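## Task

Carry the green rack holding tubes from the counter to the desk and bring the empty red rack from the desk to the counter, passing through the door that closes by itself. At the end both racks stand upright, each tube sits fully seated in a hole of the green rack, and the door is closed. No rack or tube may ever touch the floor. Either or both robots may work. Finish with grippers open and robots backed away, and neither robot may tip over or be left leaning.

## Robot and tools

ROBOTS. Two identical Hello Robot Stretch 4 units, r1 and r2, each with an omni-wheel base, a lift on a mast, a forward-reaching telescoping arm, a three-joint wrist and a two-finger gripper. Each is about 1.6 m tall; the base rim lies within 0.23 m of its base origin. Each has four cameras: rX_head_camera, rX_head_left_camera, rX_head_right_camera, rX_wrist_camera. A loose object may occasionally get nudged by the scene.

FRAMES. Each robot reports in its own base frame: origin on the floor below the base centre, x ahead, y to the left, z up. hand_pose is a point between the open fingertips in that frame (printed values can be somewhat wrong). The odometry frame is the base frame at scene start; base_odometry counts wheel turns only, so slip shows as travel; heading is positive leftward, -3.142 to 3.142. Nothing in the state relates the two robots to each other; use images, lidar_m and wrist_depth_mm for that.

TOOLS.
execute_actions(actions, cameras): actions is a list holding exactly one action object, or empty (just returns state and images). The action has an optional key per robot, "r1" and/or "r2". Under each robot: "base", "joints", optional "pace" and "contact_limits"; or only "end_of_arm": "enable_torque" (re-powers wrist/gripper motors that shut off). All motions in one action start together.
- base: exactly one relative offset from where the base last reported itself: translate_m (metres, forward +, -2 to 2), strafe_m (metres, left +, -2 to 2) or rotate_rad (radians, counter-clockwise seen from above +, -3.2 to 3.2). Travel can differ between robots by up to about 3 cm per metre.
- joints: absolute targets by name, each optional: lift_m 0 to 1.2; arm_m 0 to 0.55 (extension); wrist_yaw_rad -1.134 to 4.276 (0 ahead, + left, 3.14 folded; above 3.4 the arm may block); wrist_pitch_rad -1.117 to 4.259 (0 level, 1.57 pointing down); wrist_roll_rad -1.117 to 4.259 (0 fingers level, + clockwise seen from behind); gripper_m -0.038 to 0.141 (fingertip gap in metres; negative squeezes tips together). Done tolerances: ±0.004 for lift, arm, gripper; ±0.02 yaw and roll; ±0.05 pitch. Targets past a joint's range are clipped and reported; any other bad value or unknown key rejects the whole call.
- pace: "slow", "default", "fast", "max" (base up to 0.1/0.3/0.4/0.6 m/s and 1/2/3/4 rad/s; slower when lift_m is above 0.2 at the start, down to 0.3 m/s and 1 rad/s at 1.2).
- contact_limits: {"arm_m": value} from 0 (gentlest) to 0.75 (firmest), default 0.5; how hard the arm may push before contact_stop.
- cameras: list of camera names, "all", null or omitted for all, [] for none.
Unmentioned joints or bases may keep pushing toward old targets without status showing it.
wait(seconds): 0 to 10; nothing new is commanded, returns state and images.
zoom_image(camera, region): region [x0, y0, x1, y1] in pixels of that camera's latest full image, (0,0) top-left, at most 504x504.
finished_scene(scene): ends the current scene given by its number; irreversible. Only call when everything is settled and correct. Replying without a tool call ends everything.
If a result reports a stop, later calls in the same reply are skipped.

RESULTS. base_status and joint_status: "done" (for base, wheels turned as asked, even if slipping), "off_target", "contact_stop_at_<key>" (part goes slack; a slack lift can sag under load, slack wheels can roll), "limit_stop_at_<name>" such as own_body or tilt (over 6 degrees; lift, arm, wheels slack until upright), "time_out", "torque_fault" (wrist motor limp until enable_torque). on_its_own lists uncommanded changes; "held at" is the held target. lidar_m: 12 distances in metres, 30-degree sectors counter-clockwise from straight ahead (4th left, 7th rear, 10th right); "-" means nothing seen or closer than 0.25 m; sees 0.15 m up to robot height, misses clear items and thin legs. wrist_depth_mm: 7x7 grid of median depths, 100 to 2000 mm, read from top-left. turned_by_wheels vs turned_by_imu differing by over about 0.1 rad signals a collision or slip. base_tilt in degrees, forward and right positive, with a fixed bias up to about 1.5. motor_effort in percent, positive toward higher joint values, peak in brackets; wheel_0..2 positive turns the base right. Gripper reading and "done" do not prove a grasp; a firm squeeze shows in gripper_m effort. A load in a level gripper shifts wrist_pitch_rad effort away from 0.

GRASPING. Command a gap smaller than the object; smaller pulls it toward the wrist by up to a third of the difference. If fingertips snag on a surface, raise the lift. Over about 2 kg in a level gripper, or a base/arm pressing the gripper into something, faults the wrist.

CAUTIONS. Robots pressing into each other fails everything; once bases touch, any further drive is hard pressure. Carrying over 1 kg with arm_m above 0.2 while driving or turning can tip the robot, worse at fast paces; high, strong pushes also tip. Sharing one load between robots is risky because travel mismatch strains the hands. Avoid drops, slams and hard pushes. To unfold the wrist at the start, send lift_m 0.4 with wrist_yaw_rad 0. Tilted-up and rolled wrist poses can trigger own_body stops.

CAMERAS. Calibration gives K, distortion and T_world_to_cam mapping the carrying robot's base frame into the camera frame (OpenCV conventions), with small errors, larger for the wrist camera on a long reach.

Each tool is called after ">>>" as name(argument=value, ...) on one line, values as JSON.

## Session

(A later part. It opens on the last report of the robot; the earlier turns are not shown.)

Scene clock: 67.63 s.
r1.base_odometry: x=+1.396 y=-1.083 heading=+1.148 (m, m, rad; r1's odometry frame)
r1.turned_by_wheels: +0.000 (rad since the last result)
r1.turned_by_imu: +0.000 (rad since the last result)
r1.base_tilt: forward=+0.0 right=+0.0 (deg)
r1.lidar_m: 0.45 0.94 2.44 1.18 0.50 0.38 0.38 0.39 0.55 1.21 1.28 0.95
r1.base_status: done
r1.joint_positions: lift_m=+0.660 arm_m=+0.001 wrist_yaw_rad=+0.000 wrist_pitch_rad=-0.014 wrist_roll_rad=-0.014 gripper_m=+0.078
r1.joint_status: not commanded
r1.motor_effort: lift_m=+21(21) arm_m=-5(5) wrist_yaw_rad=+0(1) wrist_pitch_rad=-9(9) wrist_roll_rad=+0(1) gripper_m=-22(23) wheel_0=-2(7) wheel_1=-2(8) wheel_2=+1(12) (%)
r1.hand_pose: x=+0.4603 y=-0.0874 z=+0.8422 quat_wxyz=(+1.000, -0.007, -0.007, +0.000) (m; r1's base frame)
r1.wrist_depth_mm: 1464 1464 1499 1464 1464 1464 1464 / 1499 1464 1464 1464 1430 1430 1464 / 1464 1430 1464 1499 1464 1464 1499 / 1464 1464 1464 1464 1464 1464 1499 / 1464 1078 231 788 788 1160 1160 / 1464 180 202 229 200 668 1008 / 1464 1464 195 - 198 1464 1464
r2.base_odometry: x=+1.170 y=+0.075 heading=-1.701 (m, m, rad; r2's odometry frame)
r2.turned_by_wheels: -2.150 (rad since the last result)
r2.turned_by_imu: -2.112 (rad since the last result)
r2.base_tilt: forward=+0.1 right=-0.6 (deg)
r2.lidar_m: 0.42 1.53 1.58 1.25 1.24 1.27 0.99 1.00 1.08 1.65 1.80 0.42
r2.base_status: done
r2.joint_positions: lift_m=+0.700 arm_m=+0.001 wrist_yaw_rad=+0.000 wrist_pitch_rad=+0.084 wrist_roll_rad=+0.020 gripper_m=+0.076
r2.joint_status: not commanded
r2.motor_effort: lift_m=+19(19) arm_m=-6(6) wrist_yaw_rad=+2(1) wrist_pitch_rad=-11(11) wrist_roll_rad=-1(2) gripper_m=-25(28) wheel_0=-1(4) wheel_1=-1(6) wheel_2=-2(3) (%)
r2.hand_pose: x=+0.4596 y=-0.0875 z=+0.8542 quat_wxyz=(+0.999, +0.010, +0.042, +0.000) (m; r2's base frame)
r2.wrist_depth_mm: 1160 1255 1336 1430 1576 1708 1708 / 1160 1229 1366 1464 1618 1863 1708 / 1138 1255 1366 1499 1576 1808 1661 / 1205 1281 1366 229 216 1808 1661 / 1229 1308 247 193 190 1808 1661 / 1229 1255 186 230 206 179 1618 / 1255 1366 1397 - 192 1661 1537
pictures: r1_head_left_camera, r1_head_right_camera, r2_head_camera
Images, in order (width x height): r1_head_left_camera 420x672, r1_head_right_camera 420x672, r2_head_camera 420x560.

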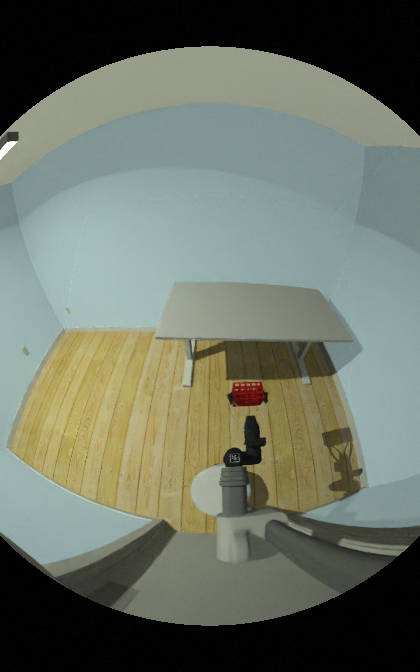

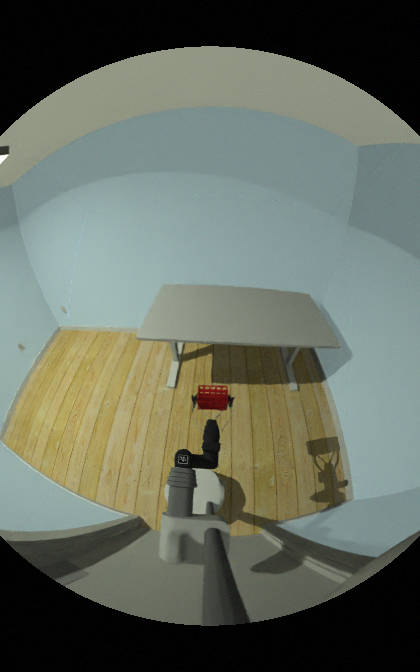

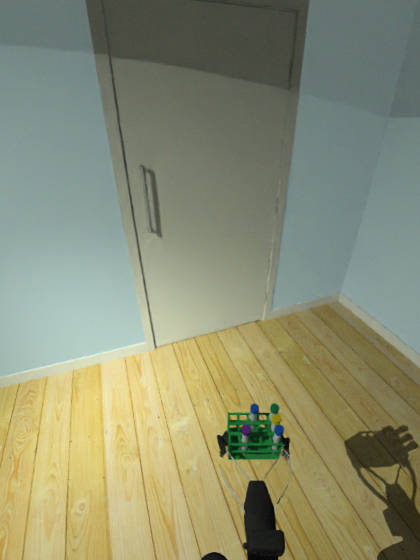

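>>> execute_actions(actions=[{"r1":{"base":{"strafe_m":-0.06}}}], cameras=[])

>>> execute_actions(actions=[{"r1":{"base":{"translate_m":-0.26},"pace":"slow"}}], cameras=["r1_head_left_camera"])

>>> execute_actions(actions=[{"r1":{"base":{"translate_m":-0.85}}}], cameras=["r1_head_right_camera","r2_head_camera"])

Scene clock: 75.83 s.
r1.base_odometry: x=+1.451 y=-1.108 heading=+1.148 (m, m, rad; r1's odometry frame)
r1.turned_by_wheels: +0.000 (rad since the last result)
r1.turned_by_imu: +0.001 (rad since the last result)
r1.base_tilt: forward=+0.1 right=+0.0 (deg)
r1.lidar_m: 0.44 0.95 2.46 1.18 0.54 0.40 0.37 0.39 0.53 1.23 1.27 0.94
r1.base_status: done
r1.joint_positions: lift_m=+0.660 arm_m=+0.001 wrist_yaw_rad=+0.000 wrist_pitch_rad=-0.014 wrist_roll_rad=-0.014 gripper_m=+0.078
r1.joint_status: not commanded
r1.motor_effort: lift_m=+21(21) arm_m=-5(5) wrist_yaw_rad=+0(2) wrist_pitch_rad=-9(9) wrist_roll_rad=-1(0) gripper_m=-23(23) wheel_0=+0(9) wheel_1=+0(10) wheel_2=+0(1) (%)
r1.hand_pose: x=+0.4603 y=-0.0874 z=+0.8422 quat_wxyz=(+1.000, -0.007, -0.007, +0.000) (m; r1's base frame)
r1.wrist_depth_mm: 1499 1464 1464 1464 1464 1464 1464 / 1464 1464 1464 1464 1499 1464 1464 / 1430 1430 1464 1464 1430 1430 1464 / 1464 1464 1464 1464 1464 1499 1464 / 1464 1042 230 798 798 1160 1138 / 1464 181 202 229 200 661 1008 / 1464 1430 194 - 198 1499 1430
r2.base_odometry: x=+1.170 y=+0.075 heading=-1.701 (m, m, rad; r2's odometry frame)
r2.turned_by_wheels: +0.000 (rad since the last result)
r2.turned_by_imu: +0.002 (rad since the last result)
r2.base_tilt: forward=+0.1 right=-0.6 (deg)
r2.lidar_m: 0.40 1.55 1.60 1.24 1.23 1.30 1.01 0.98 1.10 1.69 1.81 0.43
r2.base_status: not commanded
r2.joint_positions: lift_m=+0.700 arm_m=+0.001 wrist_yaw_rad=+0.000 wrist_pitch_rad=+0.084 wrist_roll_rad=+0.020 gripper_m=+0.076
r2.joint_status: not commanded
r2.motor_effort: lift_m=+19(19) arm_m=-6(6) wrist_yaw_rad=+2(3) wrist_pitch_rad=-11(11) wrist_roll_rad=-1(1) gripper_m=-25(23) wheel_0=-1(1) wheel_1=-1(1) wheel_2=-1(1) (%)
r2.hand_pose: x=+0.4596 y=-0.0875 z=+0.8542 quat_wxyz=(+0.999, +0.010, +0.042, +0.000) (m; r2's base frame)
r2.wrist_depth_mm: 1138 1229 1366 1464 1618 1756 1618 / 1182 1255 1366 1430 1576 1808 1661 / 1138 1281 1366 1464 1576 1808 1618 / 1205 1255 1397 229 217 1863 1661 / 1229 1255 246 192 190 1863 1708 / 1229 1255 186 205 205 180 1661 / 1255 1308 1366 - 193 1661 1576
pictures: none
No camera images: the call's "cameras" was empty. Leave "cameras" out to get every camera's image.

Scene clock: 79.73 s.
r1.base_odometry: x=+1.344 y=-1.345 heading=+1.148 (m, m, rad; r1's odometry frame)
r1.turned_by_wheels: +0.000 (rad since the last result)
r1.turned_by_imu: -0.003 (rad since the last result)
r1.base_tilt: forward=+0.1 right=-0.1 (deg)
r1.lidar_m: 0.42 1.21 2.60 0.46 0.37 0.25 - 0.25 0.25 0.43 1.30 1.20
r1.base_status: done
r1.joint_positions: lift_m=+0.660 arm_m=+0.001 wrist_yaw_rad=+0.000 wrist_pitch_rad=-0.014 wrist_roll_rad=-0.014 gripper_m=+0.078
r1.joint_status: not commanded
r1.motor_effort: lift_m=+20(21) arm_m=-5(5) wrist_yaw_rad=-1(5) wrist_pitch_rad=-9(10) wrist_roll_rad=-1(1) gripper_m=-22(23) wheel_0=-3(8) wheel_1=-3(15) wheel_2=+5(19) (%)
r1.hand_pose: x=+0.4603 y=-0.0874 z=+0.8423 quat_wxyz=(+1.000, -0.007, -0.007, +0.000) (m; r1's base frame)
r1.wrist_depth_mm: 1708 1756 1756 1756 1756 1756 1618 / 1756 1708 1708 1708 1708 1708 1618 / 1756 1708 1756 1708 1708 1756 1618 / 1661 1661 1661 1708 1756 1756 1576 / 1708 1336 230 931 931 1160 1160 / 1708 181 202 229 200 1229 1618 / 1661 1708 194 - 198 1708 1576
r2.base_odometry: x=+1.170 y=+0.075 heading=-1.701 (m, m, rad; r2's odometry frame)
r2.turned_by_wheels: +0.000 (rad since the last result)
r2.turned_by_imu: +0.001 (rad since the last result)
r2.base_tilt: forward=+0.1 right=-0.6 (deg)
r2.lidar_m: 0.39 1.42 1.58 1.25 1.23 1.27 1.01 0.97 1.10 1.68 1.82 0.41
r2.base_status: not commanded
r2.joint_positions: lift_m=+0.700 arm_m=+0.001 wrist_yaw_rad=+0.000 wrist_pitch_rad=+0.084 wrist_roll_rad=+0.020 gripper_m=+0.076
r2.joint_status: not commanded
r2.motor_effort: lift_m=+19(19) arm_m=-6(6) wrist_yaw_rad=+2(2) wrist_pitch_rad=-12(12) wrist_roll_rad=-1(2) gripper_m=-24(25) wheel_0=-1(1) wheel_1=-1(1) wheel_2=-1(2) (%)
r2.hand_pose: x=+0.4596 y=-0.0875 z=+0.8542 quat_wxyz=(+0.999, +0.010, +0.042, +0.000) (m; r2's base frame)
r2.wrist_depth_mm: 1118 1229 1182 1397 1661 1708 1661 / 1160 1255 1255 1397 1618 1808 1618 / 1160 1281 1229 1397 1618 1863 1661 / 1205 1255 1229 229 216 1863 1661 / 1205 1308 246 192 190 1863 1618 / 1229 1255 186 204 205 179 1661 / 1229 1281 1229 - 191 1661 1576
pictures: r1_head_left_camera
Images, in order (width x height): r1_head_left_camera 420x672.

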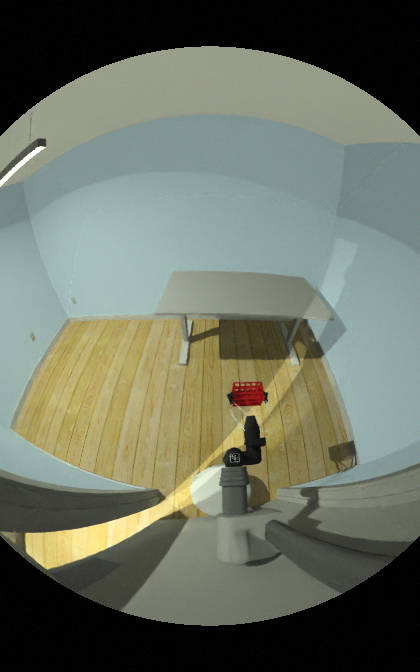

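Scene clock: 84.03 s.
r1.base_odometry: x=+0.995 y=-2.120 heading=+1.148 (m, m, rad; r1's odometry frame)
r1.turned_by_wheels: +0.000 (rad since the last result)
r1.turned_by_imu: -0.001 (rad since the last result)
r1.base_tilt: forward=+0.0 right=-0.1 (deg)
r1.lidar_m: 0.45 0.84 0.97 1.86 1.96 0.58 1.93 0.25 - 0.26 0.25 0.42
r1.base_status: done
r1.joint_positions: lift_m=+0.660 arm_m=+0.001 wrist_yaw_rad=+0.000 wrist_pitch_rad=-0.014 wrist_roll_rad=-0.014 gripper_m=+0.078
r1.joint_status: not commanded
r1.motor_effort: lift_m=+20(20) arm_m=-5(5) wrist_yaw_rad=+0(1) wrist_pitch_rad=-9(9) wrist_roll_rad=+0(0) gripper_m=-22(24) wheel_0=-2(5) wheel_1=-4(11) wheel_2=+2(19) (%)
r1.hand_pose: x=+0.4603 y=-0.0874 z=+0.8423 quat_wxyz=(+1.000, -0.007, -0.007, +0.000) (m; r1's base frame)
r1.wrist_depth_mm: - - - - - - 462 / - - - - - - 466 / - - - - - - 469 / - - - - - - 466 / - - 231 1921 1921 - 466 / - 181 202 229 200 1863 459 / 1756 1808 193 - 197 1808 430
r2.base_odometry: x=+1.170 y=+0.075 heading=-1.701 (m, m, rad; r2's odometry frame)
r2.turned_by_wheels: +0.000 (rad since the last result)
r2.turned_by_imu: +0.001 (rad since the last result)
r2.base_tilt: forward=+0.1 right=-0.6 (deg)
r2.lidar_m: 0.41 1.57 1.59 1.25 1.23 1.27 0.99 0.97 1.08 1.69 1.79 0.42
r2.base_status: not commanded
r2.joint_positions: lift_m=+0.700 arm_m=+0.001 wrist_yaw_rad=+0.000 wrist_pitch_rad=+0.084 wrist_roll_rad=+0.020 gripper_m=+0.076
r2.joint_status: not commanded
r2.motor_effort: lift_m=+19(19) arm_m=-6(6) wrist_yaw_rad=+2(3) wrist_pitch_rad=-11(12) wrist_roll_rad=-1(1) gripper_m=-26(25) wheel_0=-1(1) wheel_1=-1(1) wheel_2=-2(1) (%)
r2.hand_pose: x=+0.4596 y=-0.0875 z=+0.8542 quat_wxyz=(+0.999, +0.010, +0.042, +0.000) (m; r2's base frame)
r2.wrist_depth_mm: 1160 1229 - - 1308 750 1618 / 1138 1255 - - 1308 768 1618 / 1160 1255 - - 691 741 1618 / 1182 1281 - 229 216 759 1618 / 1182 1255 245 192 190 809 1661 / 1255 1255 186 204 205 180 1618 / 1229 1366 1464 - 191 798 1618
pictures: r1_head_right_camera, r2_head_camera
Images, in order (width x height): r1_head_right_camera 420x672, r2_head_camera 420x560.

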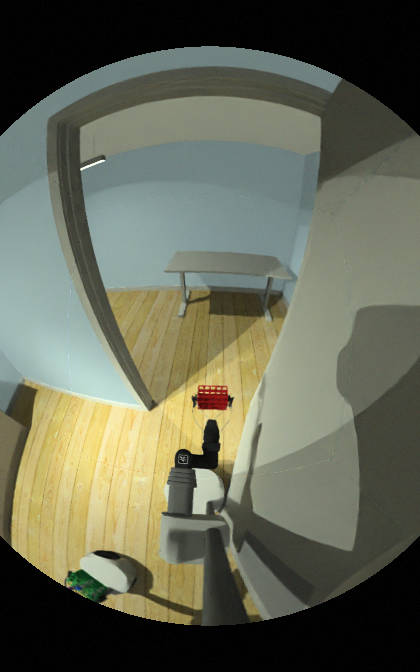

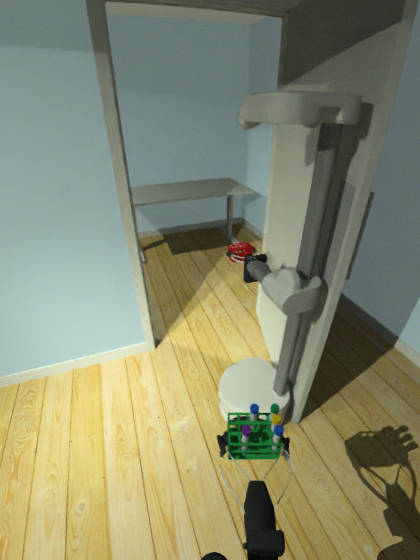

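>>> execute_actions(actions=[{"r1":{"base":{"strafe_m":-0.17},"pace":"slow"},"r2":{"base":{"strafe_m":0.15}}}], cameras=[])

>>> execute_actions(actions=[{"r1":{"base":{"translate_m":-0.2}}}], cameras=["r1_head_right_camera","r2_head_camera","r2_head_right_camera"])

Scene clock: 93.70 s.
r1.base_odometry: x=+1.150 y=-2.190 heading=+1.148 (m, m, rad; r1's odometry frame)
r1.turned_by_wheels: +0.000 (rad since the last result)
r1.turned_by_imu: +0.001 (rad since the last result)
r1.base_tilt: forward=+0.1 right=-0.1 (deg)
r1.lidar_m: 0.43 0.93 0.94 2.04 0.76 1.06 1.93 0.27 0.25 - 0.25 0.30
r1.base_status: done
r1.joint_positions: lift_m=+0.660 arm_m=+0.001 wrist_yaw_rad=+0.000 wrist_pitch_rad=-0.014 wrist_roll_rad=-0.014 gripper_m=+0.078
r1.joint_status: not commanded
r1.motor_effort: lift_m=+20(20) arm_m=-5(5) wrist_yaw_rad=+0(1) wrist_pitch_rad=-9(9) wrist_roll_rad=-1(1) gripper_m=-23(23) wheel_0=+4(8) wheel_1=-4(9) wheel_2=+0(3) (%)
r1.hand_pose: x=+0.4603 y=-0.0874 z=+0.8423 quat_wxyz=(+1.000, -0.007, -0.007, +0.000) (m; r1's base frame)
r1.wrist_depth_mm: - - - - - 279 198 / - - - - - 278 198 / - - - - - 278 198 / - - - - - 279 198 / - - 231 1863 399 278 198 / - 181 202 230 200 222 196 / 1756 1808 194 - 198 271 193
r2.base_odometry: x=+1.318 y=+0.055 heading=-1.701 (m, m, rad; r2's odometry frame)
r2.turned_by_wheels: +0.000 (rad since the last result)
r2.turned_by_imu: +0.001 (rad since the last result)
r2.base_tilt: forward=+0.1 right=-0.7 (deg)
r2.lidar_m: 0.41 1.50 1.41 1.11 1.10 1.21 1.07 1.03 1.15 1.76 1.91 0.43
r2.base_status: done
r2.joint_positions: lift_m=+0.700 arm_m=+0.001 wrist_yaw_rad=+0.000 wrist_pitch_rad=+0.084 wrist_roll_rad=+0.020 gripper_m=+0.076
r2.joint_status: not commanded
r2.motor_effort: lift_m=+19(19) arm_m=-6(6) wrist_yaw_rad=+2(1) wrist_pitch_rad=-12(11) wrist_roll_rad=-1(1) gripper_m=-24(29) wheel_0=+0(6) wheel_1=-2(8) wheel_2=+0(0) (%)
r2.hand_pose: x=+0.4596 y=-0.0874 z=+0.8542 quat_wxyz=(+0.999, +0.010, +0.042, +0.000) (m; r2's base frame)
r2.wrist_depth_mm: 1118 1182 - - - 1182 820 / 1118 1205 - - - 1182 820 / 1118 1205 - - 1661 1060 723 / 1160 1229 - 229 216 1060 820 / 1160 1229 245 194 191 1138 891 / 1160 1229 186 229 206 179 866 / 1182 1255 1397 - 191 1138 891
pictures: none
No camera images: the call's "cameras" was empty. Leave "cameras" out to get every camera's image.

Scene clock: 95.77 s.
r1.base_odometry: x=+1.068 y=-2.372 heading=+1.147 (m, m, rad; r1's odometry frame)
r1.turned_by_wheels: +0.000 (rad since the last result)
r1.turned_by_imu: +0.000 (rad since the last result)
r1.base_tilt: forward=+0.0 right=+0.0 (deg)
r1.lidar_m: 0.44 1.09 1.24 2.04 0.63 1.02 1.74 1.55 1.14 1.13 0.25 0.28
r1.base_status: done
r1.joint_positions: lift_m=+0.660 arm_m=+0.001 wrist_yaw_rad=+0.000 wrist_pitch_rad=-0.014 wrist_roll_rad=-0.014 gripper_m=+0.078
r1.joint_status: not commanded
r1.motor_effort: lift_m=+19(20) arm_m=-5(5) wrist_yaw_rad=-2(2) wrist_pitch_rad=-8(9) wrist_roll_rad=-1(1) gripper_m=-23(23) wheel_0=-1(5) wheel_1=-4(9) wheel_2=+1(11) (%)
r1.hand_pose: x=+0.4603 y=-0.0874 z=+0.8423 quat_wxyz=(+1.000, -0.007, -0.007, +0.000) (m; r1's base frame)
r1.wrist_depth_mm: - - - - 574 265 189 / - - - - 580 266 190 / - - - - 569 266 190 / - - - - 569 264 190 / - - 230 - 379 264 189 / - 180 202 229 200 210 187 / 1808 1808 195 - 198 257 186
r2.base_odometry: x=+1.318 y=+0.055 heading=-1.701 (m, m, rad; r2's odometry frame)
r2.turned_by_wheels: +0.000 (rad since the last result)
r2.turned_by_imu: +0.001 (rad since the last result)
r2.base_tilt: forward=+0.1 right=-0.6 (deg)
r2.lidar_m: 0.41 1.51 1.43 1.12 1.08 1.20 1.04 1.03 1.16 1.76 1.94 0.43
r2.base_status: not commanded
r2.joint_positions: lift_m=+0.700 arm_m=+0.001 wrist_yaw_rad=+0.000 wrist_pitch_rad=+0.084 wrist_roll_rad=+0.020 gripper_m=+0.076
r2.joint_status: not commanded
r2.motor_effort: lift_m=+19(19) arm_m=-6(6) wrist_yaw_rad=+2(2) wrist_pitch_rad=-12(12) wrist_roll_rad=-1(1) gripper_m=-23(26) wheel_0=+0(0) wheel_1=-2(2) wheel_2=+0(0) (%)
r2.hand_pose: x=+0.4596 y=-0.0874 z=+0.8542 quat_wxyz=(+0.999, +0.010, +0.042, +0.000) (m; r2's base frame)
r2.wrist_depth_mm: 1118 1182 - - - 1160 931 / 1118 1205 - - - 1205 904 / 1138 1229 - - 1661 1205 917 / 1138 1229 - 229 220 1060 891 / 1160 1229 246 194 190 1138 960 / 1182 1205 186 229 205 179 946 / 1182 1308 1366 - 192 1138 891
pictures: r1_head_right_camera, r2_head_camera, r2_head_right_camera
Images, in order (width x height): r1_head_right_camera 420x672, r2_head_camera 420x560, r2_head_right_camera 420x672.

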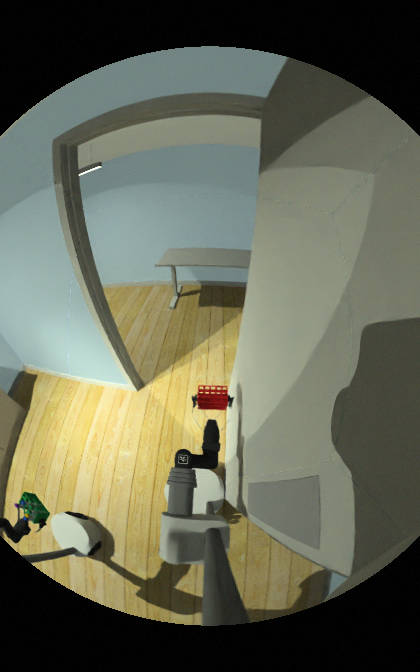

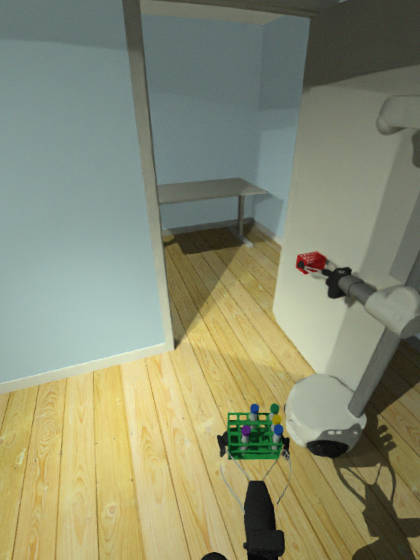

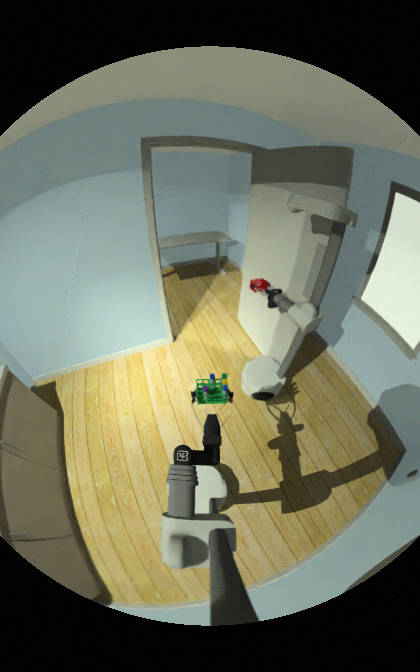

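>>> execute_actions(actions=[{"r2":{"base":{"translate_m":2.0},"joints":{"lift_m":0.67},"pace":"fast"}}], cameras=["r1_head_right_camera","r2_head_camera","r2_head_right_camera"])

Scene clock: 111.73 s.
r1.base_odometry: x=+1.068 y=-2.372 heading=+1.147 (m, m, rad; r1's odometry frame)
r1.turned_by_wheels: +0.000 (rad since the last result)
r1.turned_by_imu: +0.001 (rad since the last result)
r1.base_tilt: forward=+0.1 right=+0.1 (deg)
r1.lidar_m: 0.43 1.09 1.25 2.03 2.12 1.82 1.73 1.56 1.15 1.12 0.25 0.30
r1.base_status: not commanded
r1.joint_positions: lift_m=+0.660 arm_m=+0.001 wrist_yaw_rad=+0.000 wrist_pitch_rad=-0.014 wrist_roll_rad=-0.014 gripper_m=+0.078
r1.joint_status: not commanded
r1.motor_effort: lift_m=+20(20) arm_m=-5(5) wrist_yaw_rad=+0(1) wrist_pitch_rad=-8(9) wrist_roll_rad=+0(1) gripper_m=-24(23) wheel_0=-1(1) wheel_1=-3(4) wheel_2=+1(1) (%)
r1.hand_pose: x=+0.4603 y=-0.0874 z=+0.8423 quat_wxyz=(+1.000, -0.007, -0.007, +0.000) (m; r1's base frame)
r1.wrist_depth_mm: - - - - 580 265 189 / - - - - 580 266 190 / - - 798 - 569 266 190 / - - 798 - 564 265 189 / - - 231 1983 379 264 189 / - 181 202 230 201 211 187 / 1808 1863 194 - 198 257 185
r2.base_odometry: x=+1.059 y=-1.928 heading=-1.701 (m, m, rad; r2's odometry frame)
r2.turned_by_wheels: +0.000 (rad since the last result)
r2.turned_by_imu: +0.003 (rad since the last result)
r2.base_tilt: forward=+0.0 right=-0.6 (deg)
r2.lidar_m: 0.40 1.02 1.10 2.51 0.50 0.50 2.94 0.69 0.46 0.43 1.21 0.40
r2.base_status: done
r2.joint_positions: lift_m=+0.670 arm_m=+0.001 wrist_yaw_rad=+0.000 wrist_pitch_rad=+0.084 wrist_roll_rad=+0.020 gripper_m=+0.076
r2.joint_status: all done
r2.motor_effort: lift_m=+19(20) arm_m=-6(6) wrist_yaw_rad=+2(2) wrist_pitch_rad=-11(11) wrist_roll_rad=-1(1) gripper_m=-30(26) wheel_0=+0(6) wheel_1=-1(6) wheel_2=+1(7) (%)
r2.hand_pose: x=+0.4596 y=-0.0874 z=+0.8242 quat_wxyz=(+0.999, +0.010, +0.042, +0.000) (m; r2's base frame)
r2.wrist_depth_mm: 1336 1464 1576 1808 1756 1308 1025 / 1366 1499 1537 1756 1863 1336 1060 / 1397 1464 1618 1756 1756 1308 1060 / 1366 1464 1618 229 217 1336 1098 / 904 931 246 195 190 1336 1078 / 1430 1430 186 229 205 179 1042 / 1499 1499 1430 - 191 1281 1025
pictures: r1_head_right_camera, r2_head_camera, r2_head_right_camera
Images, in order (width x height): r1_head_right_camera 420x672, r2_head_camera 420x560, r2_head_right_camera 420x672.

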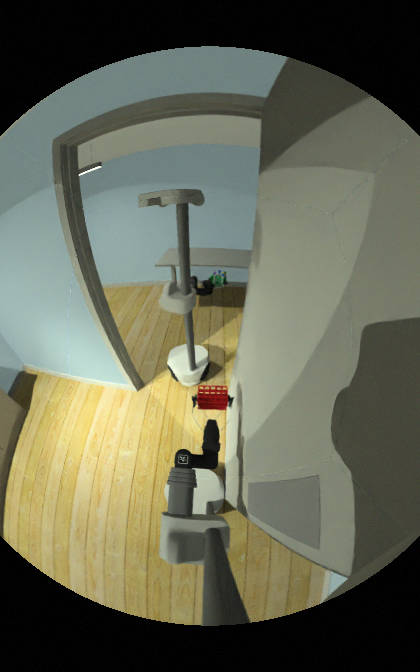

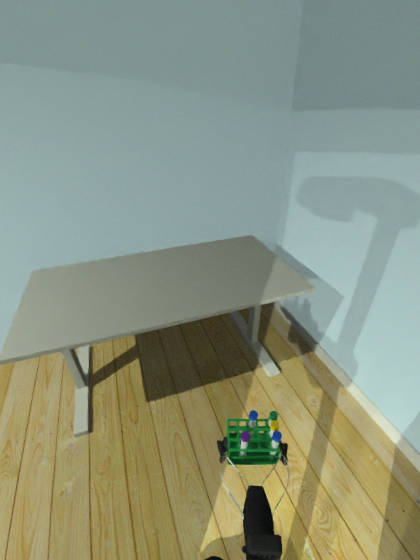

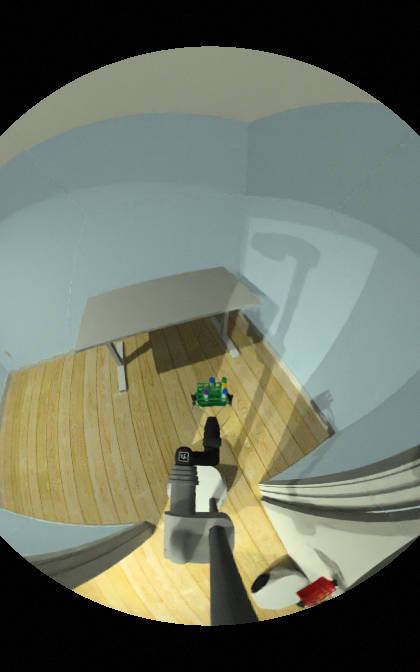

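>>> execute_actions(actions=[{"r1":{"base":{"rotate_rad":1.48},"joints":{"lift_m":0.84}},"r2":{"base":{"rotate_rad":0.37}}}], cameras=[])

>>> execute_actions(actions=[{"r1":{"base":{"translate_m":1.45},"pace":"fast"},"r2":{"base":{"translate_m":0.45},"joints":{"arm_m":0.27}}}], cameras=["r1_head_camera","r1_head_right_camera","r2_head_camera"])

Scene clock: 116.30 s.
r1.base_odometry: x=+1.068 y=-2.372 heading=+2.627 (m, m, rad; r1's odometry frame)
r1.turned_by_wheels: +1.479 (rad since the last result)
r1.turned_by_imu: +1.509 (rad since the last result)
r1.base_tilt: forward=+0.1 right=+0.0 (deg)
r1.lidar_m: 0.42 2.07 1.84 1.73 1.72 1.15 1.06 0.25 0.27 0.67 0.98 1.14
r1.base_status: done
r1.joint_positions: lift_m=+0.840 arm_m=+0.001 wrist_yaw_rad=+0.000 wrist_pitch_rad=-0.014 wrist_roll_rad=-0.014 gripper_m=+0.078
r1.joint_status: all done
r1.motor_effort: lift_m=+22(22) arm_m=-5(5) wrist_yaw_rad=-2(3) wrist_pitch_rad=-9(9) wrist_roll_rad=-1(1) gripper_m=-22(23) wheel_0=-3(6) wheel_1=-2(11) wheel_2=-2(9) (%)
r1.hand_pose: x=+0.4603 y=-0.0873 z=+1.0221 quat_wxyz=(+1.000, -0.007, -0.007, +0.000) (m; r1's base frame)
r1.wrist_depth_mm: - - - - - 1308 946 / - - - - - 1336 946 / - - - - - 1308 946 / - - - - - 1308 960 / 1708 1708 231 1808 1708 1281 931 / 1661 181 202 229 200 1098 946 / 1708 1756 194 - 198 1281 931
r2.base_odometry: x=+1.059 y=-1.928 heading=-1.331 (m, m, rad; r2's odometry frame)
r2.turned_by_wheels: +0.370 (rad since the last result)
r2.turned_by_imu: +0.365 (rad since the last result)
r2.base_tilt: forward=+0.1 right=-0.6 (deg)
r2.lidar_m: 0.41 1.04 2.55 0.75 0.48 0.99 0.94 0.55 0.43 0.64 1.28 0.43
r2.base_status: done
r2.joint_positions: lift_m=+0.670 arm_m=+0.001 wrist_yaw_rad=+0.000 wrist_pitch_rad=+0.084 wrist_roll_rad=+0.020 gripper_m=+0.076
r2.joint_status: not commanded
r2.motor_effort: lift_m=+19(19) arm_m=-6(5) wrist_yaw_rad=+1(1) wrist_pitch_rad=-11(12) wrist_roll_rad=-1(1) gripper_m=-23(24) wheel_0=+1(5) wheel_1=+0(6) wheel_2=+2(2) (%)
r2.hand_pose: x=+0.4596 y=-0.0874 z=+0.8242 quat_wxyz=(+0.999, +0.010, +0.042, +0.000) (m; r2's base frame)
r2.wrist_depth_mm: 1576 1537 1537 1576 1576 1537 1576 / 1576 1537 1576 1576 1576 1537 1576 / 1576 1576 1576 1576 1576 1576 1537 / 1618 1618 1618 229 229 1618 1576 / 1661 1160 245 192 191 842 1025 / 1661 1661 186 205 206 179 1499 / 1618 1499 1366 - 191 1537 1499
pictures: none
No camera images: the call's "cameras" was empty. Leave "cameras" out to get every camera's image.

Scene clock: 121.40 s.
r1.base_odometry: x=-0.195 y=-1.658 heading=+2.627 (m, m, rad; r1's odometry frame)
r1.turned_by_wheels: +0.000 (rad since the last result)
r1.turned_by_imu: +0.001 (rad since the last result)
r1.base_tilt: forward=+0.1 right=+0.0 (deg)
r1.lidar_m: 0.42 0.60 0.78 1.72 1.90 2.45 2.53 1.11 0.81 0.75 0.75 0.97
r1.base_status: done
r1.joint_positions: lift_m=+0.840 arm_m=+0.001 wrist_yaw_rad=+0.000 wrist_pitch_rad=-0.014 wrist_roll_rad=-0.014 gripper_m=+0.078
r1.joint_status: not commanded
r1.motor_effort: lift_m=+21(22) arm_m=-5(5) wrist_yaw_rad=+0(1) wrist_pitch_rad=-9(9) wrist_roll_rad=-1(1) gripper_m=-22(23) wheel_0=+3(7) wheel_1=+1(7) wheel_2=+0(15) (%)
r1.hand_pose: x=+0.4602 y=-0.0874 z=+1.0222 quat_wxyz=(+1.000, -0.007, -0.007, +0.000) (m; r1's base frame)
r1.wrist_depth_mm: 931 946 960 1008 1025 1042 809 / 931 946 976 1008 1025 1042 798 / 917 946 976 991 1008 1025 798 / 931 960 960 976 1008 1060 798 / 917 931 230 878 1008 1042 788 / 484 181 202 230 200 917 788 / 342 355 194 - 198 1025 778
r2.base_odometry: x=+1.166 y=-2.365 heading=-1.331 (m, m, rad; r2's odometry frame)
r2.turned_by_wheels: +0.000 (rad since the last result)
r2.turned_by_imu: +0.001 (rad since the last result)
r2.base_tilt: forward=+0.1 right=-0.6 (deg)
r2.lidar_m: 0.56 0.60 1.92 2.49 0.90 0.71 0.67 0.69 0.87 1.20 0.84 0.61
r2.base_status: done
r2.joint_positions: lift_m=+0.670 arm_m=+0.269 wrist_yaw_rad=+0.000 wrist_pitch_rad=+0.084 wrist_roll_rad=+0.020 gripper_m=+0.076
r2.joint_status: all done
r2.motor_effort: lift_m=+19(19) arm_m=+6(7) wrist_yaw_rad=+1(2) wrist_pitch_rad=-10(11) wrist_roll_rad=-1(1) gripper_m=-22(30) wheel_0=-2(5) wheel_1=-1(5) wheel_2=+0(8) (%)
r2.hand_pose: x=+0.7274 y=-0.0874 z=+0.8242 quat_wxyz=(+0.999, +0.010, +0.042, +0.000) (m; r2's base frame)
r2.wrist_depth_mm: 866 878 866 866 866 866 854 / 891 878 866 866 878 866 878 / 891 891 891 878 878 878 878 / 904 891 891 229 229 904 878 / 676 691 246 192 191 741 723 / 415 370 186 205 206 179 442 / 309 307 278 - 191 317 314
pictures: r1_head_camera, r1_head_right_camera, r2_head_camera
Images, in order (width x height): r1_head_camera 420x560, r1_head_right_camera 420x672, r2_head_camera 420x560.

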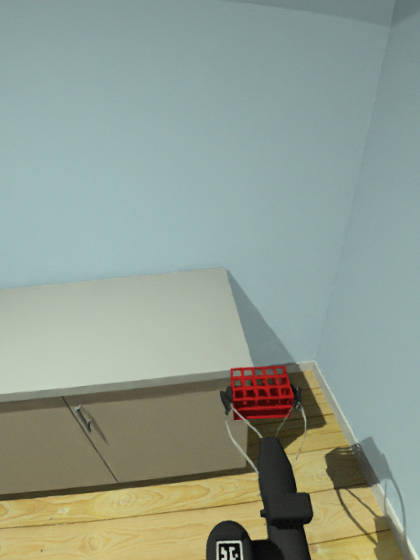

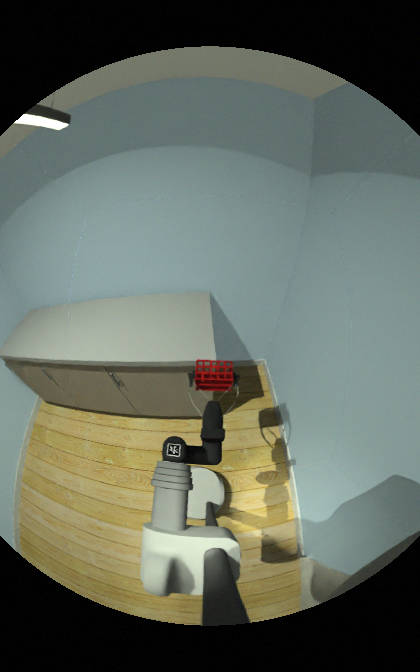

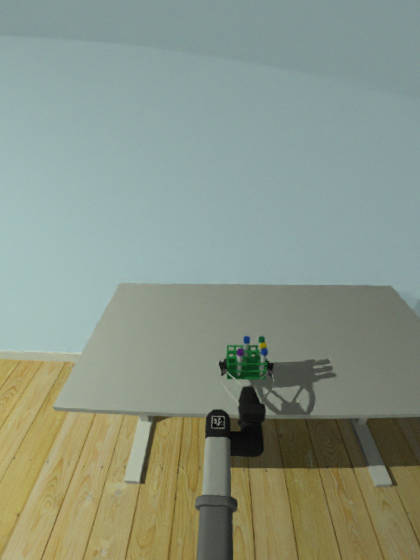

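>>> execute_actions(actions=[{"r1":{"base":{"rotate_rad":0.45},"joints":{"arm_m":0.27,"lift_m":0.82}},"r2":{"joints":{"lift_m":0.61},"pace":"slow"}}], cameras=["r1_head_camera"])

Scene clock: 127.60 s.
r1.base_odometry: x=-0.195 y=-1.658 heading=+3.076 (m, m, rad; r1's odometry frame)
r1.turned_by_wheels: +0.450 (rad since the last result)
r1.turned_by_imu: +0.459 (rad since the last result)
r1.base_tilt: forward=+0.0 right=-0.1 (deg)
r1.lidar_m: 0.59 0.73 1.46 1.87 2.34 2.53 1.30 0.83 0.74 0.74 0.94 0.58
r1.base_status: done
r1.joint_positions: lift_m=+0.820 arm_m=+0.269 wrist_yaw_rad=+0.000 wrist_pitch_rad=-0.014 wrist_roll_rad=-0.014 gripper_m=+0.078
r1.joint_status: all done
r1.motor_effort: lift_m=+17(22) arm_m=+6(7) wrist_yaw_rad=-1(1) wrist_pitch_rad=-9(9) wrist_roll_rad=+0(0) gripper_m=-22(21) wheel_0=-1(9) wheel_1=-3(6) wheel_2=-2(5) (%)
r1.hand_pose: x=+0.7284 y=-0.0874 z=+1.0025 quat_wxyz=(+1.000, -0.007, -0.007, +0.000) (m; r1's base frame)
r1.wrist_depth_mm: 1060 946 842 768 699 654 609 / 1060 931 842 768 699 647 615 / 1060 931 842 759 707 640 609 / 1060 931 842 768 699 647 603 / 831 854 230 647 661 647 603 / 421 181 202 229 201 375 449 / 279 289 194 - 198 298 304
r2.base_odometry: x=+1.166 y=-2.365 heading=-1.331 (m, m, rad; r2's odometry frame)
r2.turned_by_wheels: +0.000 (rad since the last result)
r2.turned_by_imu: +0.001 (rad since the last result)
r2.base_tilt: forward=+0.1 right=-0.6 (deg)
r2.lidar_m: 0.56 0.58 1.92 2.49 0.89 0.71 0.67 0.69 0.87 1.21 0.85 0.60
r2.base_status: not commanded
r2.joint_positions: lift_m=+0.610 arm_m=+0.269 wrist_yaw_rad=+0.000 wrist_pitch_rad=+0.084 wrist_roll_rad=+0.020 gripper_m=+0.076
r2.joint_status: all done
r2.motor_effort: lift_m=+18(18) arm_m=+6(6) wrist_yaw_rad=+1(1) wrist_pitch_rad=-10(11) wrist_roll_rad=-1(1) gripper_m=-29(27) wheel_0=-1(1) wheel_1=-1(1) wheel_2=+0(0) (%)
r2.hand_pose: x=+0.7274 y=-0.0874 z=+0.7643 quat_wxyz=(+0.999, +0.010, +0.042, +0.000) (m; r2's base frame)
r2.wrist_depth_mm: 866 866 878 878 854 866 854 / 891 878 878 878 878 878 854 / 904 891 891 878 878 891 878 / 904 917 891 229 229 904 878 / 436 452 246 191 191 480 484 / 273 242 186 204 205 179 289 / 204 202 193 - 186 207 206
pictures: r1_head_camera
Images, in order (width x height): r1_head_camera 420x560.

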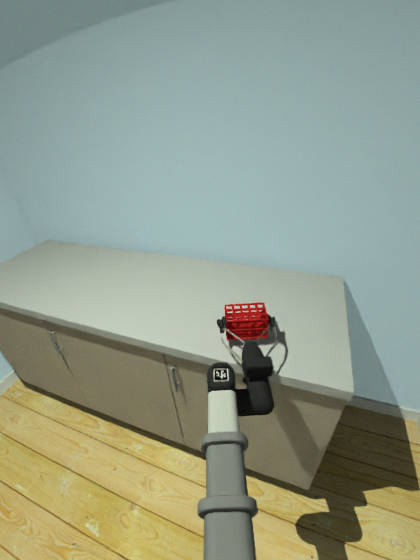

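>>> execute_actions(actions=[{"r1":{"joints":{"lift_m":0.7825},"pace":"slow"},"r2":{"joints":{"lift_m":0.6055},"pace":"slow"}}], cameras=[])

>>> execute_actions(actions=[{"r1":{"joints":{"gripper_m":0.141}},"r2":{"joints":{"gripper_m":0.141}}}], cameras=["r1_wrist_camera","r2_wrist_camera"])

>>> execute_actions(actions=[{"r1":{"joints":{"arm_m":0}},"r2":{"joints":{"arm_m":0}}}], cameras=["r1_wrist_camera","r2_wrist_camera","r1_head_right_camera","r2_head_right_camera","r2_head_camera"])

Scene clock: 131.77 s.
r1.base_odometry: x=-0.195 y=-1.658 heading=+3.076 (m, m, rad; r1's odometry frame)
r1.turned_by_wheels: +0.000 (rad since the last result)
r1.turned_by_imu: +0.000 (rad since the last result)
r1.base_tilt: forward=+0.0 right=+0.0 (deg)
r1.lidar_m: 0.60 0.74 1.48 1.87 2.31 2.54 1.30 0.81 0.75 0.75 0.94 0.58
r1.base_status: not commanded
r1.joint_positions: lift_m=+0.783 arm_m=+0.269 wrist_yaw_rad=+0.000 wrist_pitch_rad=-0.014 wrist_roll_rad=-0.014 gripper_m=+0.078
r1.joint_status: all done
r1.motor_effort: lift_m=+17(20) arm_m=+6(6) wrist_yaw_rad=-1(1) wrist_pitch_rad=-8(8) wrist_roll_rad=-1(1) gripper_m=-22(22) wheel_0=-1(1) wheel_1=-3(3) wheel_2=-2(2) (%)
r1.hand_pose: x=+0.7284 y=-0.0874 z=+0.9650 quat_wxyz=(+1.000, -0.007, -0.007, +0.000) (m; r1's base frame)
r1.wrist_depth_mm: 1078 931 854 768 707 654 615 / 1060 931 842 759 707 647 609 / 1078 931 842 768 707 647 609 / 1042 931 842 768 707 654 615 / 597 634 231 473 480 634 591 / 306 180 203 229 201 273 329 / 205 211 194 - 198 216 231
r2.base_odometry: x=+1.166 y=-2.365 heading=-1.331 (m, m, rad; r2's odometry frame)
r2.turned_by_wheels: +0.000 (rad since the last result)
r2.turned_by_imu: +0.001 (rad since the last result)
r2.base_tilt: forward=+0.1 right=-0.6 (deg)
r2.lidar_m: 0.57 0.59 1.88 2.50 0.88 0.71 0.67 0.70 0.85 1.20 0.87 0.61
r2.base_status: not commanded
r2.joint_positions: lift_m=+0.606 arm_m=+0.269 wrist_yaw_rad=+0.000 wrist_pitch_rad=+0.084 wrist_roll_rad=+0.020 gripper_m=+0.076
r2.joint_status: all done
r2.motor_effort: lift_m=+18(18) arm_m=+6(6) wrist_yaw_rad=+1(1) wrist_pitch_rad=-11(11) wrist_roll_rad=-1(1) gripper_m=-25(27) wheel_0=-2(2) wheel_1=-1(1) wheel_2=+0(0) (%)
r2.hand_pose: x=+0.7274 y=-0.0874 z=+0.7598 quat_wxyz=(+0.999, +0.010, +0.042, +0.000) (m; r2's base frame)
r2.wrist_depth_mm: 878 878 866 866 854 854 866 / 878 891 878 891 878 866 878 / 891 891 904 878 891 866 878 / 917 917 917 229 229 904 891 / 421 436 246 193 190 459 459 / 263 233 185 206 205 179 276 / 195 195 186 - 184 198 -
pictures: none
No camera images: the call's "cameras" was empty. Leave "cameras" out to get every camera's image.

Scene clock: 133.47 s.
r1.base_odometry: x=-0.195 y=-1.658 heading=+3.076 (m, m, rad; r1's odometry frame)
r1.turned_by_wheels: +0.000 (rad since the last result)
r1.turned_by_imu: +0.000 (rad since the last result)
r1.base_tilt: forward=+0.1 right=+0.0 (deg)
r1.lidar_m: 0.61 0.73 1.47 1.87 2.33 2.52 1.31 0.83 0.74 0.75 0.93 0.57
r1.base_status: not commanded
r1.joint_positions: lift_m=+0.783 arm_m=+0.269 wrist_yaw_rad=+0.000 wrist_pitch_rad=-0.015 wrist_roll_rad=-0.014 gripper_m=+0.141
r1.joint_status: all done
r1.motor_effort: lift_m=+17(17) arm_m=+6(6) wrist_yaw_rad=-1(1) wrist_pitch_rad=-7(8) wrist_roll_rad=-1(0) gripper_m=+0(24) wheel_0=-1(1) wheel_1=-3(3) wheel_2=-3(2) (%)
r1.hand_pose: x=+0.7284 y=-0.0874 z=+0.9652 quat_wxyz=(+1.000, -0.007, -0.007, +0.000) (m; r1's base frame)
r1.wrist_depth_mm: 1078 960 854 768 699 647 609 / 1060 946 842 768 715 647 609 / 1060 931 842 768 699 647 609 / 1042 931 842 768 699 647 609 / 603 627 469 559 484 634 591 / 309 263 220 251 211 276 332 / 213 211 211 - 213 219 232
r2.base_odometry: x=+1.166 y=-2.365 heading=-1.331 (m, m, rad; r2's odometry frame)
r2.turned_by_wheels: +0.000 (rad since the last result)
r2.turned_by_imu: +0.000 (rad since the last result)
r2.base_tilt: forward=+0.1 right=-0.5 (deg)
r2.lidar_m: 0.57 0.60 1.89 2.48 0.88 0.71 0.66 0.69 0.87 1.20 0.82 0.62
r2.base_status: not commanded
r2.joint_positions: lift_m=+0.606 arm_m=+0.269 wrist_yaw_rad=+0.000 wrist_pitch_rad=+0.083 wrist_roll_rad=+0.020 gripper_m=+0.141
r2.joint_status: all done
r2.motor_effort: lift_m=+18(18) arm_m=+6(6) wrist_yaw_rad=+1(2) wrist_pitch_rad=-8(11) wrist_roll_rad=-2(1) gripper_m=+0(24) wheel_0=-1(2) wheel_1=-1(1) wheel_2=+0(0) (%)
r2.hand_pose: x=+0.7274 y=-0.0874 z=+0.7601 quat_wxyz=(+0.999, +0.010, +0.041, +0.000) (m; r2's base frame)
r2.wrist_depth_mm: 878 866 854 866 854 866 854 / 878 891 878 878 866 866 866 / 891 891 904 866 878 904 891 / 878 917 891 244 244 891 891 / 427 439 255 206 206 462 466 / 265 251 208 197 196 198 281 / 196 195 198 - 200 200 206
pictures: r1_wrist_camera, r2_wrist_camera
camera_calibration (this result's frames):
r1_wrist_camera: T_world_to_cam=[[-0.00974632, -0.999216, 0.0383795, -0.127998], [0.0251539, -0.0386142, -0.998938, 0.998371], [0.999636, -0.00877057, 0.0255105, -0.52803], [0, 0, 0, 1]] pos_world=[0.501477, -0.0939775, 1.01569]
r2_wrist_camera: T_world_to_cam=[[0.0381732, -0.999231, -0.00896565, -0.0974141], [-0.0981325, 0.00518021, -0.99516, 0.880227], [0.994441, 0.0388682, -0.0978592, -0.41648], [0, 0, 0, 1]] pos_world=[0.504262, -0.0857112, 0.834337]
Images, in order (width x height): r1_wrist_camera 616x392, r2_wrist_camera 616x392.

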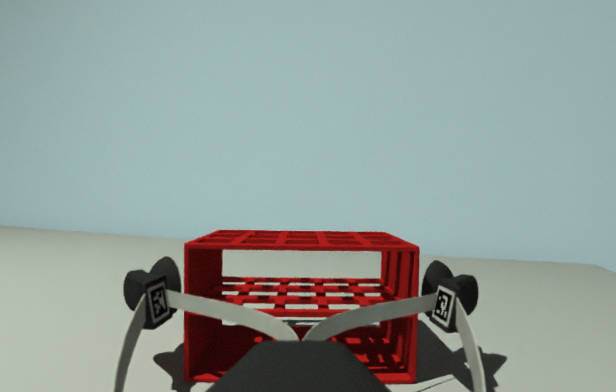

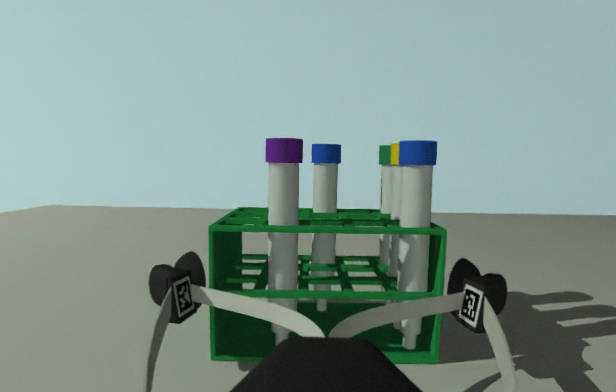

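Scene clock: 135.40 s.
r1.base_odometry: x=-0.195 y=-1.658 heading=+3.076 (m, m, rad; r1's odometry frame)
r1.turned_by_wheels: +0.000 (rad since the last result)
r1.turned_by_imu: +0.000 (rad since the last result)
r1.base_tilt: forward=+0.1 right=-0.1 (deg)
r1.lidar_m: 0.60 0.73 1.48 1.87 2.31 2.53 1.32 0.84 0.73 0.74 0.94 0.58
r1.base_status: not commanded
r1.joint_positions: lift_m=+0.783 arm_m=+0.001 wrist_yaw_rad=+0.000 wrist_pitch_rad=-0.015 wrist_roll_rad=-0.014 gripper_m=+0.141
r1.joint_status: all done
r1.motor_effort: lift_m=+17(17) arm_m=-5(6) wrist_yaw_rad=-1(2) wrist_pitch_rad=-6(7) wrist_roll_rad=-1(1) gripper_m=+0(1) wheel_0=-1(1) wheel_1=-3(3) wheel_2=-2(2) (%)
r1.hand_pose: x=+0.4603 y=-0.0875 z=+0.9653 quat_wxyz=(+1.000, -0.007, -0.008, +0.000) (m; r1's base frame)
r1.wrist_depth_mm: 1430 1255 1138 1025 960 866 820 / 1397 1281 1138 1042 946 878 820 / 1397 1281 1118 1042 931 866 820 / 1430 1281 1138 1025 931 866 809 / 621 640 661 564 699 707 809 / 521 445 399 368 329 307 338 / 525 459 427 - 347 307 291
r2.base_odometry: x=+1.166 y=-2.365 heading=-1.331 (m, m, rad; r2's odometry frame)
r2.turned_by_wheels: +0.000 (rad since the last result)
r2.turned_by_imu: +0.001 (rad since the last result)
r2.base_tilt: forward=+0.1 right=-0.6 (deg)
r2.lidar_m: 0.57 0.61 1.93 2.48 0.88 0.70 0.67 0.70 0.85 1.22 0.83 0.59
r2.base_status: not commanded
r2.joint_positions: lift_m=+0.606 arm_m=+0.001 wrist_yaw_rad=+0.000 wrist_pitch_rad=+0.083 wrist_roll_rad=+0.020 gripper_m=+0.141
r2.joint_status: all done
r2.motor_effort: lift_m=+18(18) arm_m=-6(6) wrist_yaw_rad=+2(1) wrist_pitch_rad=-7(9) wrist_roll_rad=-1(2) gripper_m=+4(2) wheel_0=-1(1) wheel_1=-1(1) wheel_2=+0(0) (%)
r2.hand_pose: x=+0.4597 y=-0.0875 z=+0.7602 quat_wxyz=(+0.999, +0.010, +0.041, +0.000) (m; r2's base frame)
r2.wrist_depth_mm: 1138 1138 1118 1118 1138 1118 1098 / 1118 1118 1138 1138 1118 1118 1138 / 1160 1160 1160 1138 1160 1138 1118 / 1160 1182 1182 931 976 1160 1160 / 436 449 459 462 473 477 477 / 741 1160 368 364 364 197 1205 / 1205 1229 1205 - 1229 1182 1205
pictures: r1_head_right_camera, r1_wrist_camera, r2_head_camera, r2_head_right_camera, r2_wrist_camera
camera_calibration (this result's frames):
r1_wrist_camera: T_world_to_cam=[[-0.0100301, -0.999213, 0.0383772, -0.130559], [0.0253756, -0.0386211, -0.998932, 1.00507], [0.999628, -0.00904552, 0.025743, -0.260329], [0, 0, 0, 1]] pos_world=[0.233418, -0.0939945, 1.01571]
r2_wrist_camera: T_world_to_cam=[[0.0378009, -0.999245, -0.00895313, -0.0871403], [-0.0978062, 0.00521686, -0.995192, 0.853924], [0.994487, 0.0384948, -0.0975352, -0.150515], [0, 0, 0, 1]] pos_world=[0.236498, -0.0857353, 0.834358]
Images, in order (width x height): r1_head_right_camera 420x672, r1_wrist_camera 616x392, r2_head_camera 420x560, r2_head_right_camera 420x672, r2_wrist_camera 616x392.

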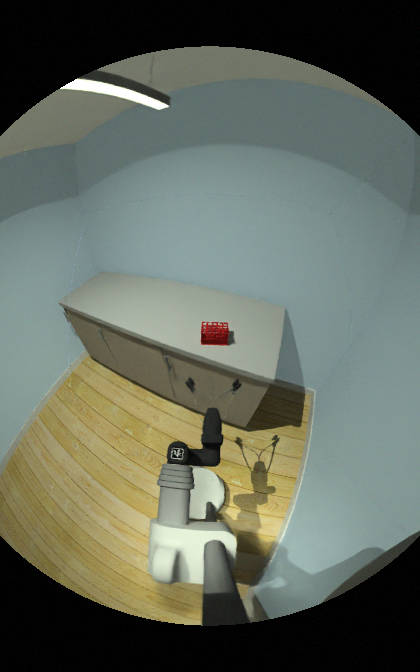

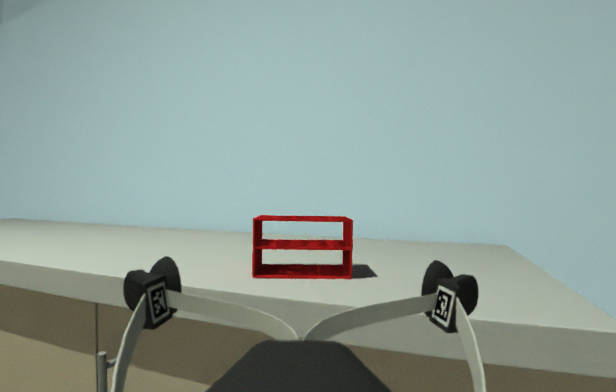

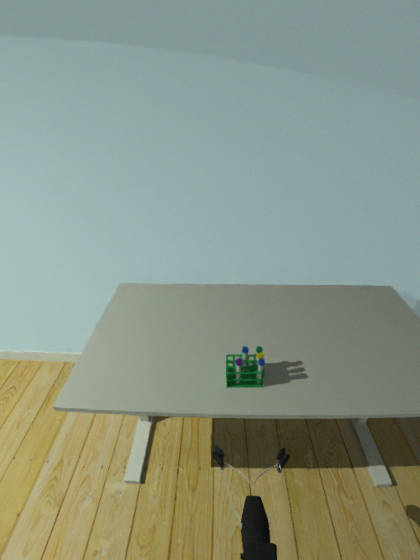

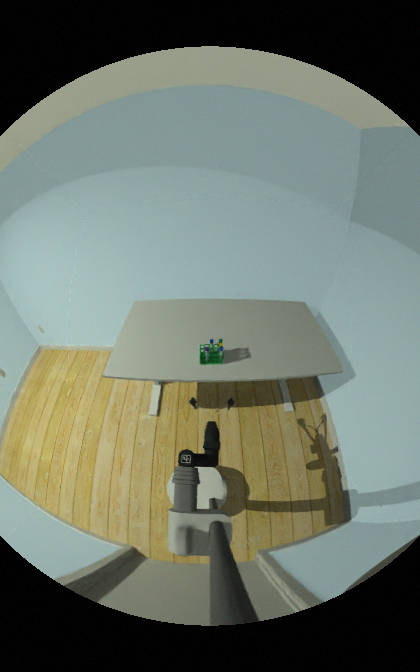

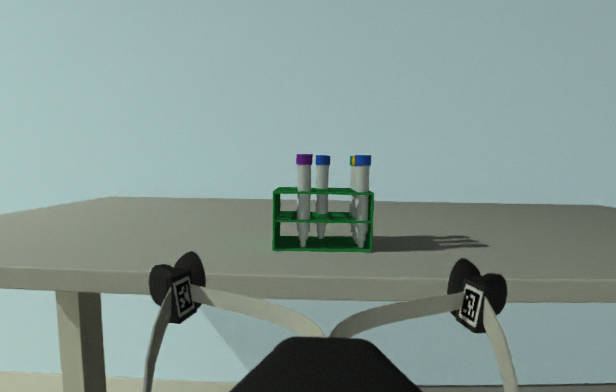

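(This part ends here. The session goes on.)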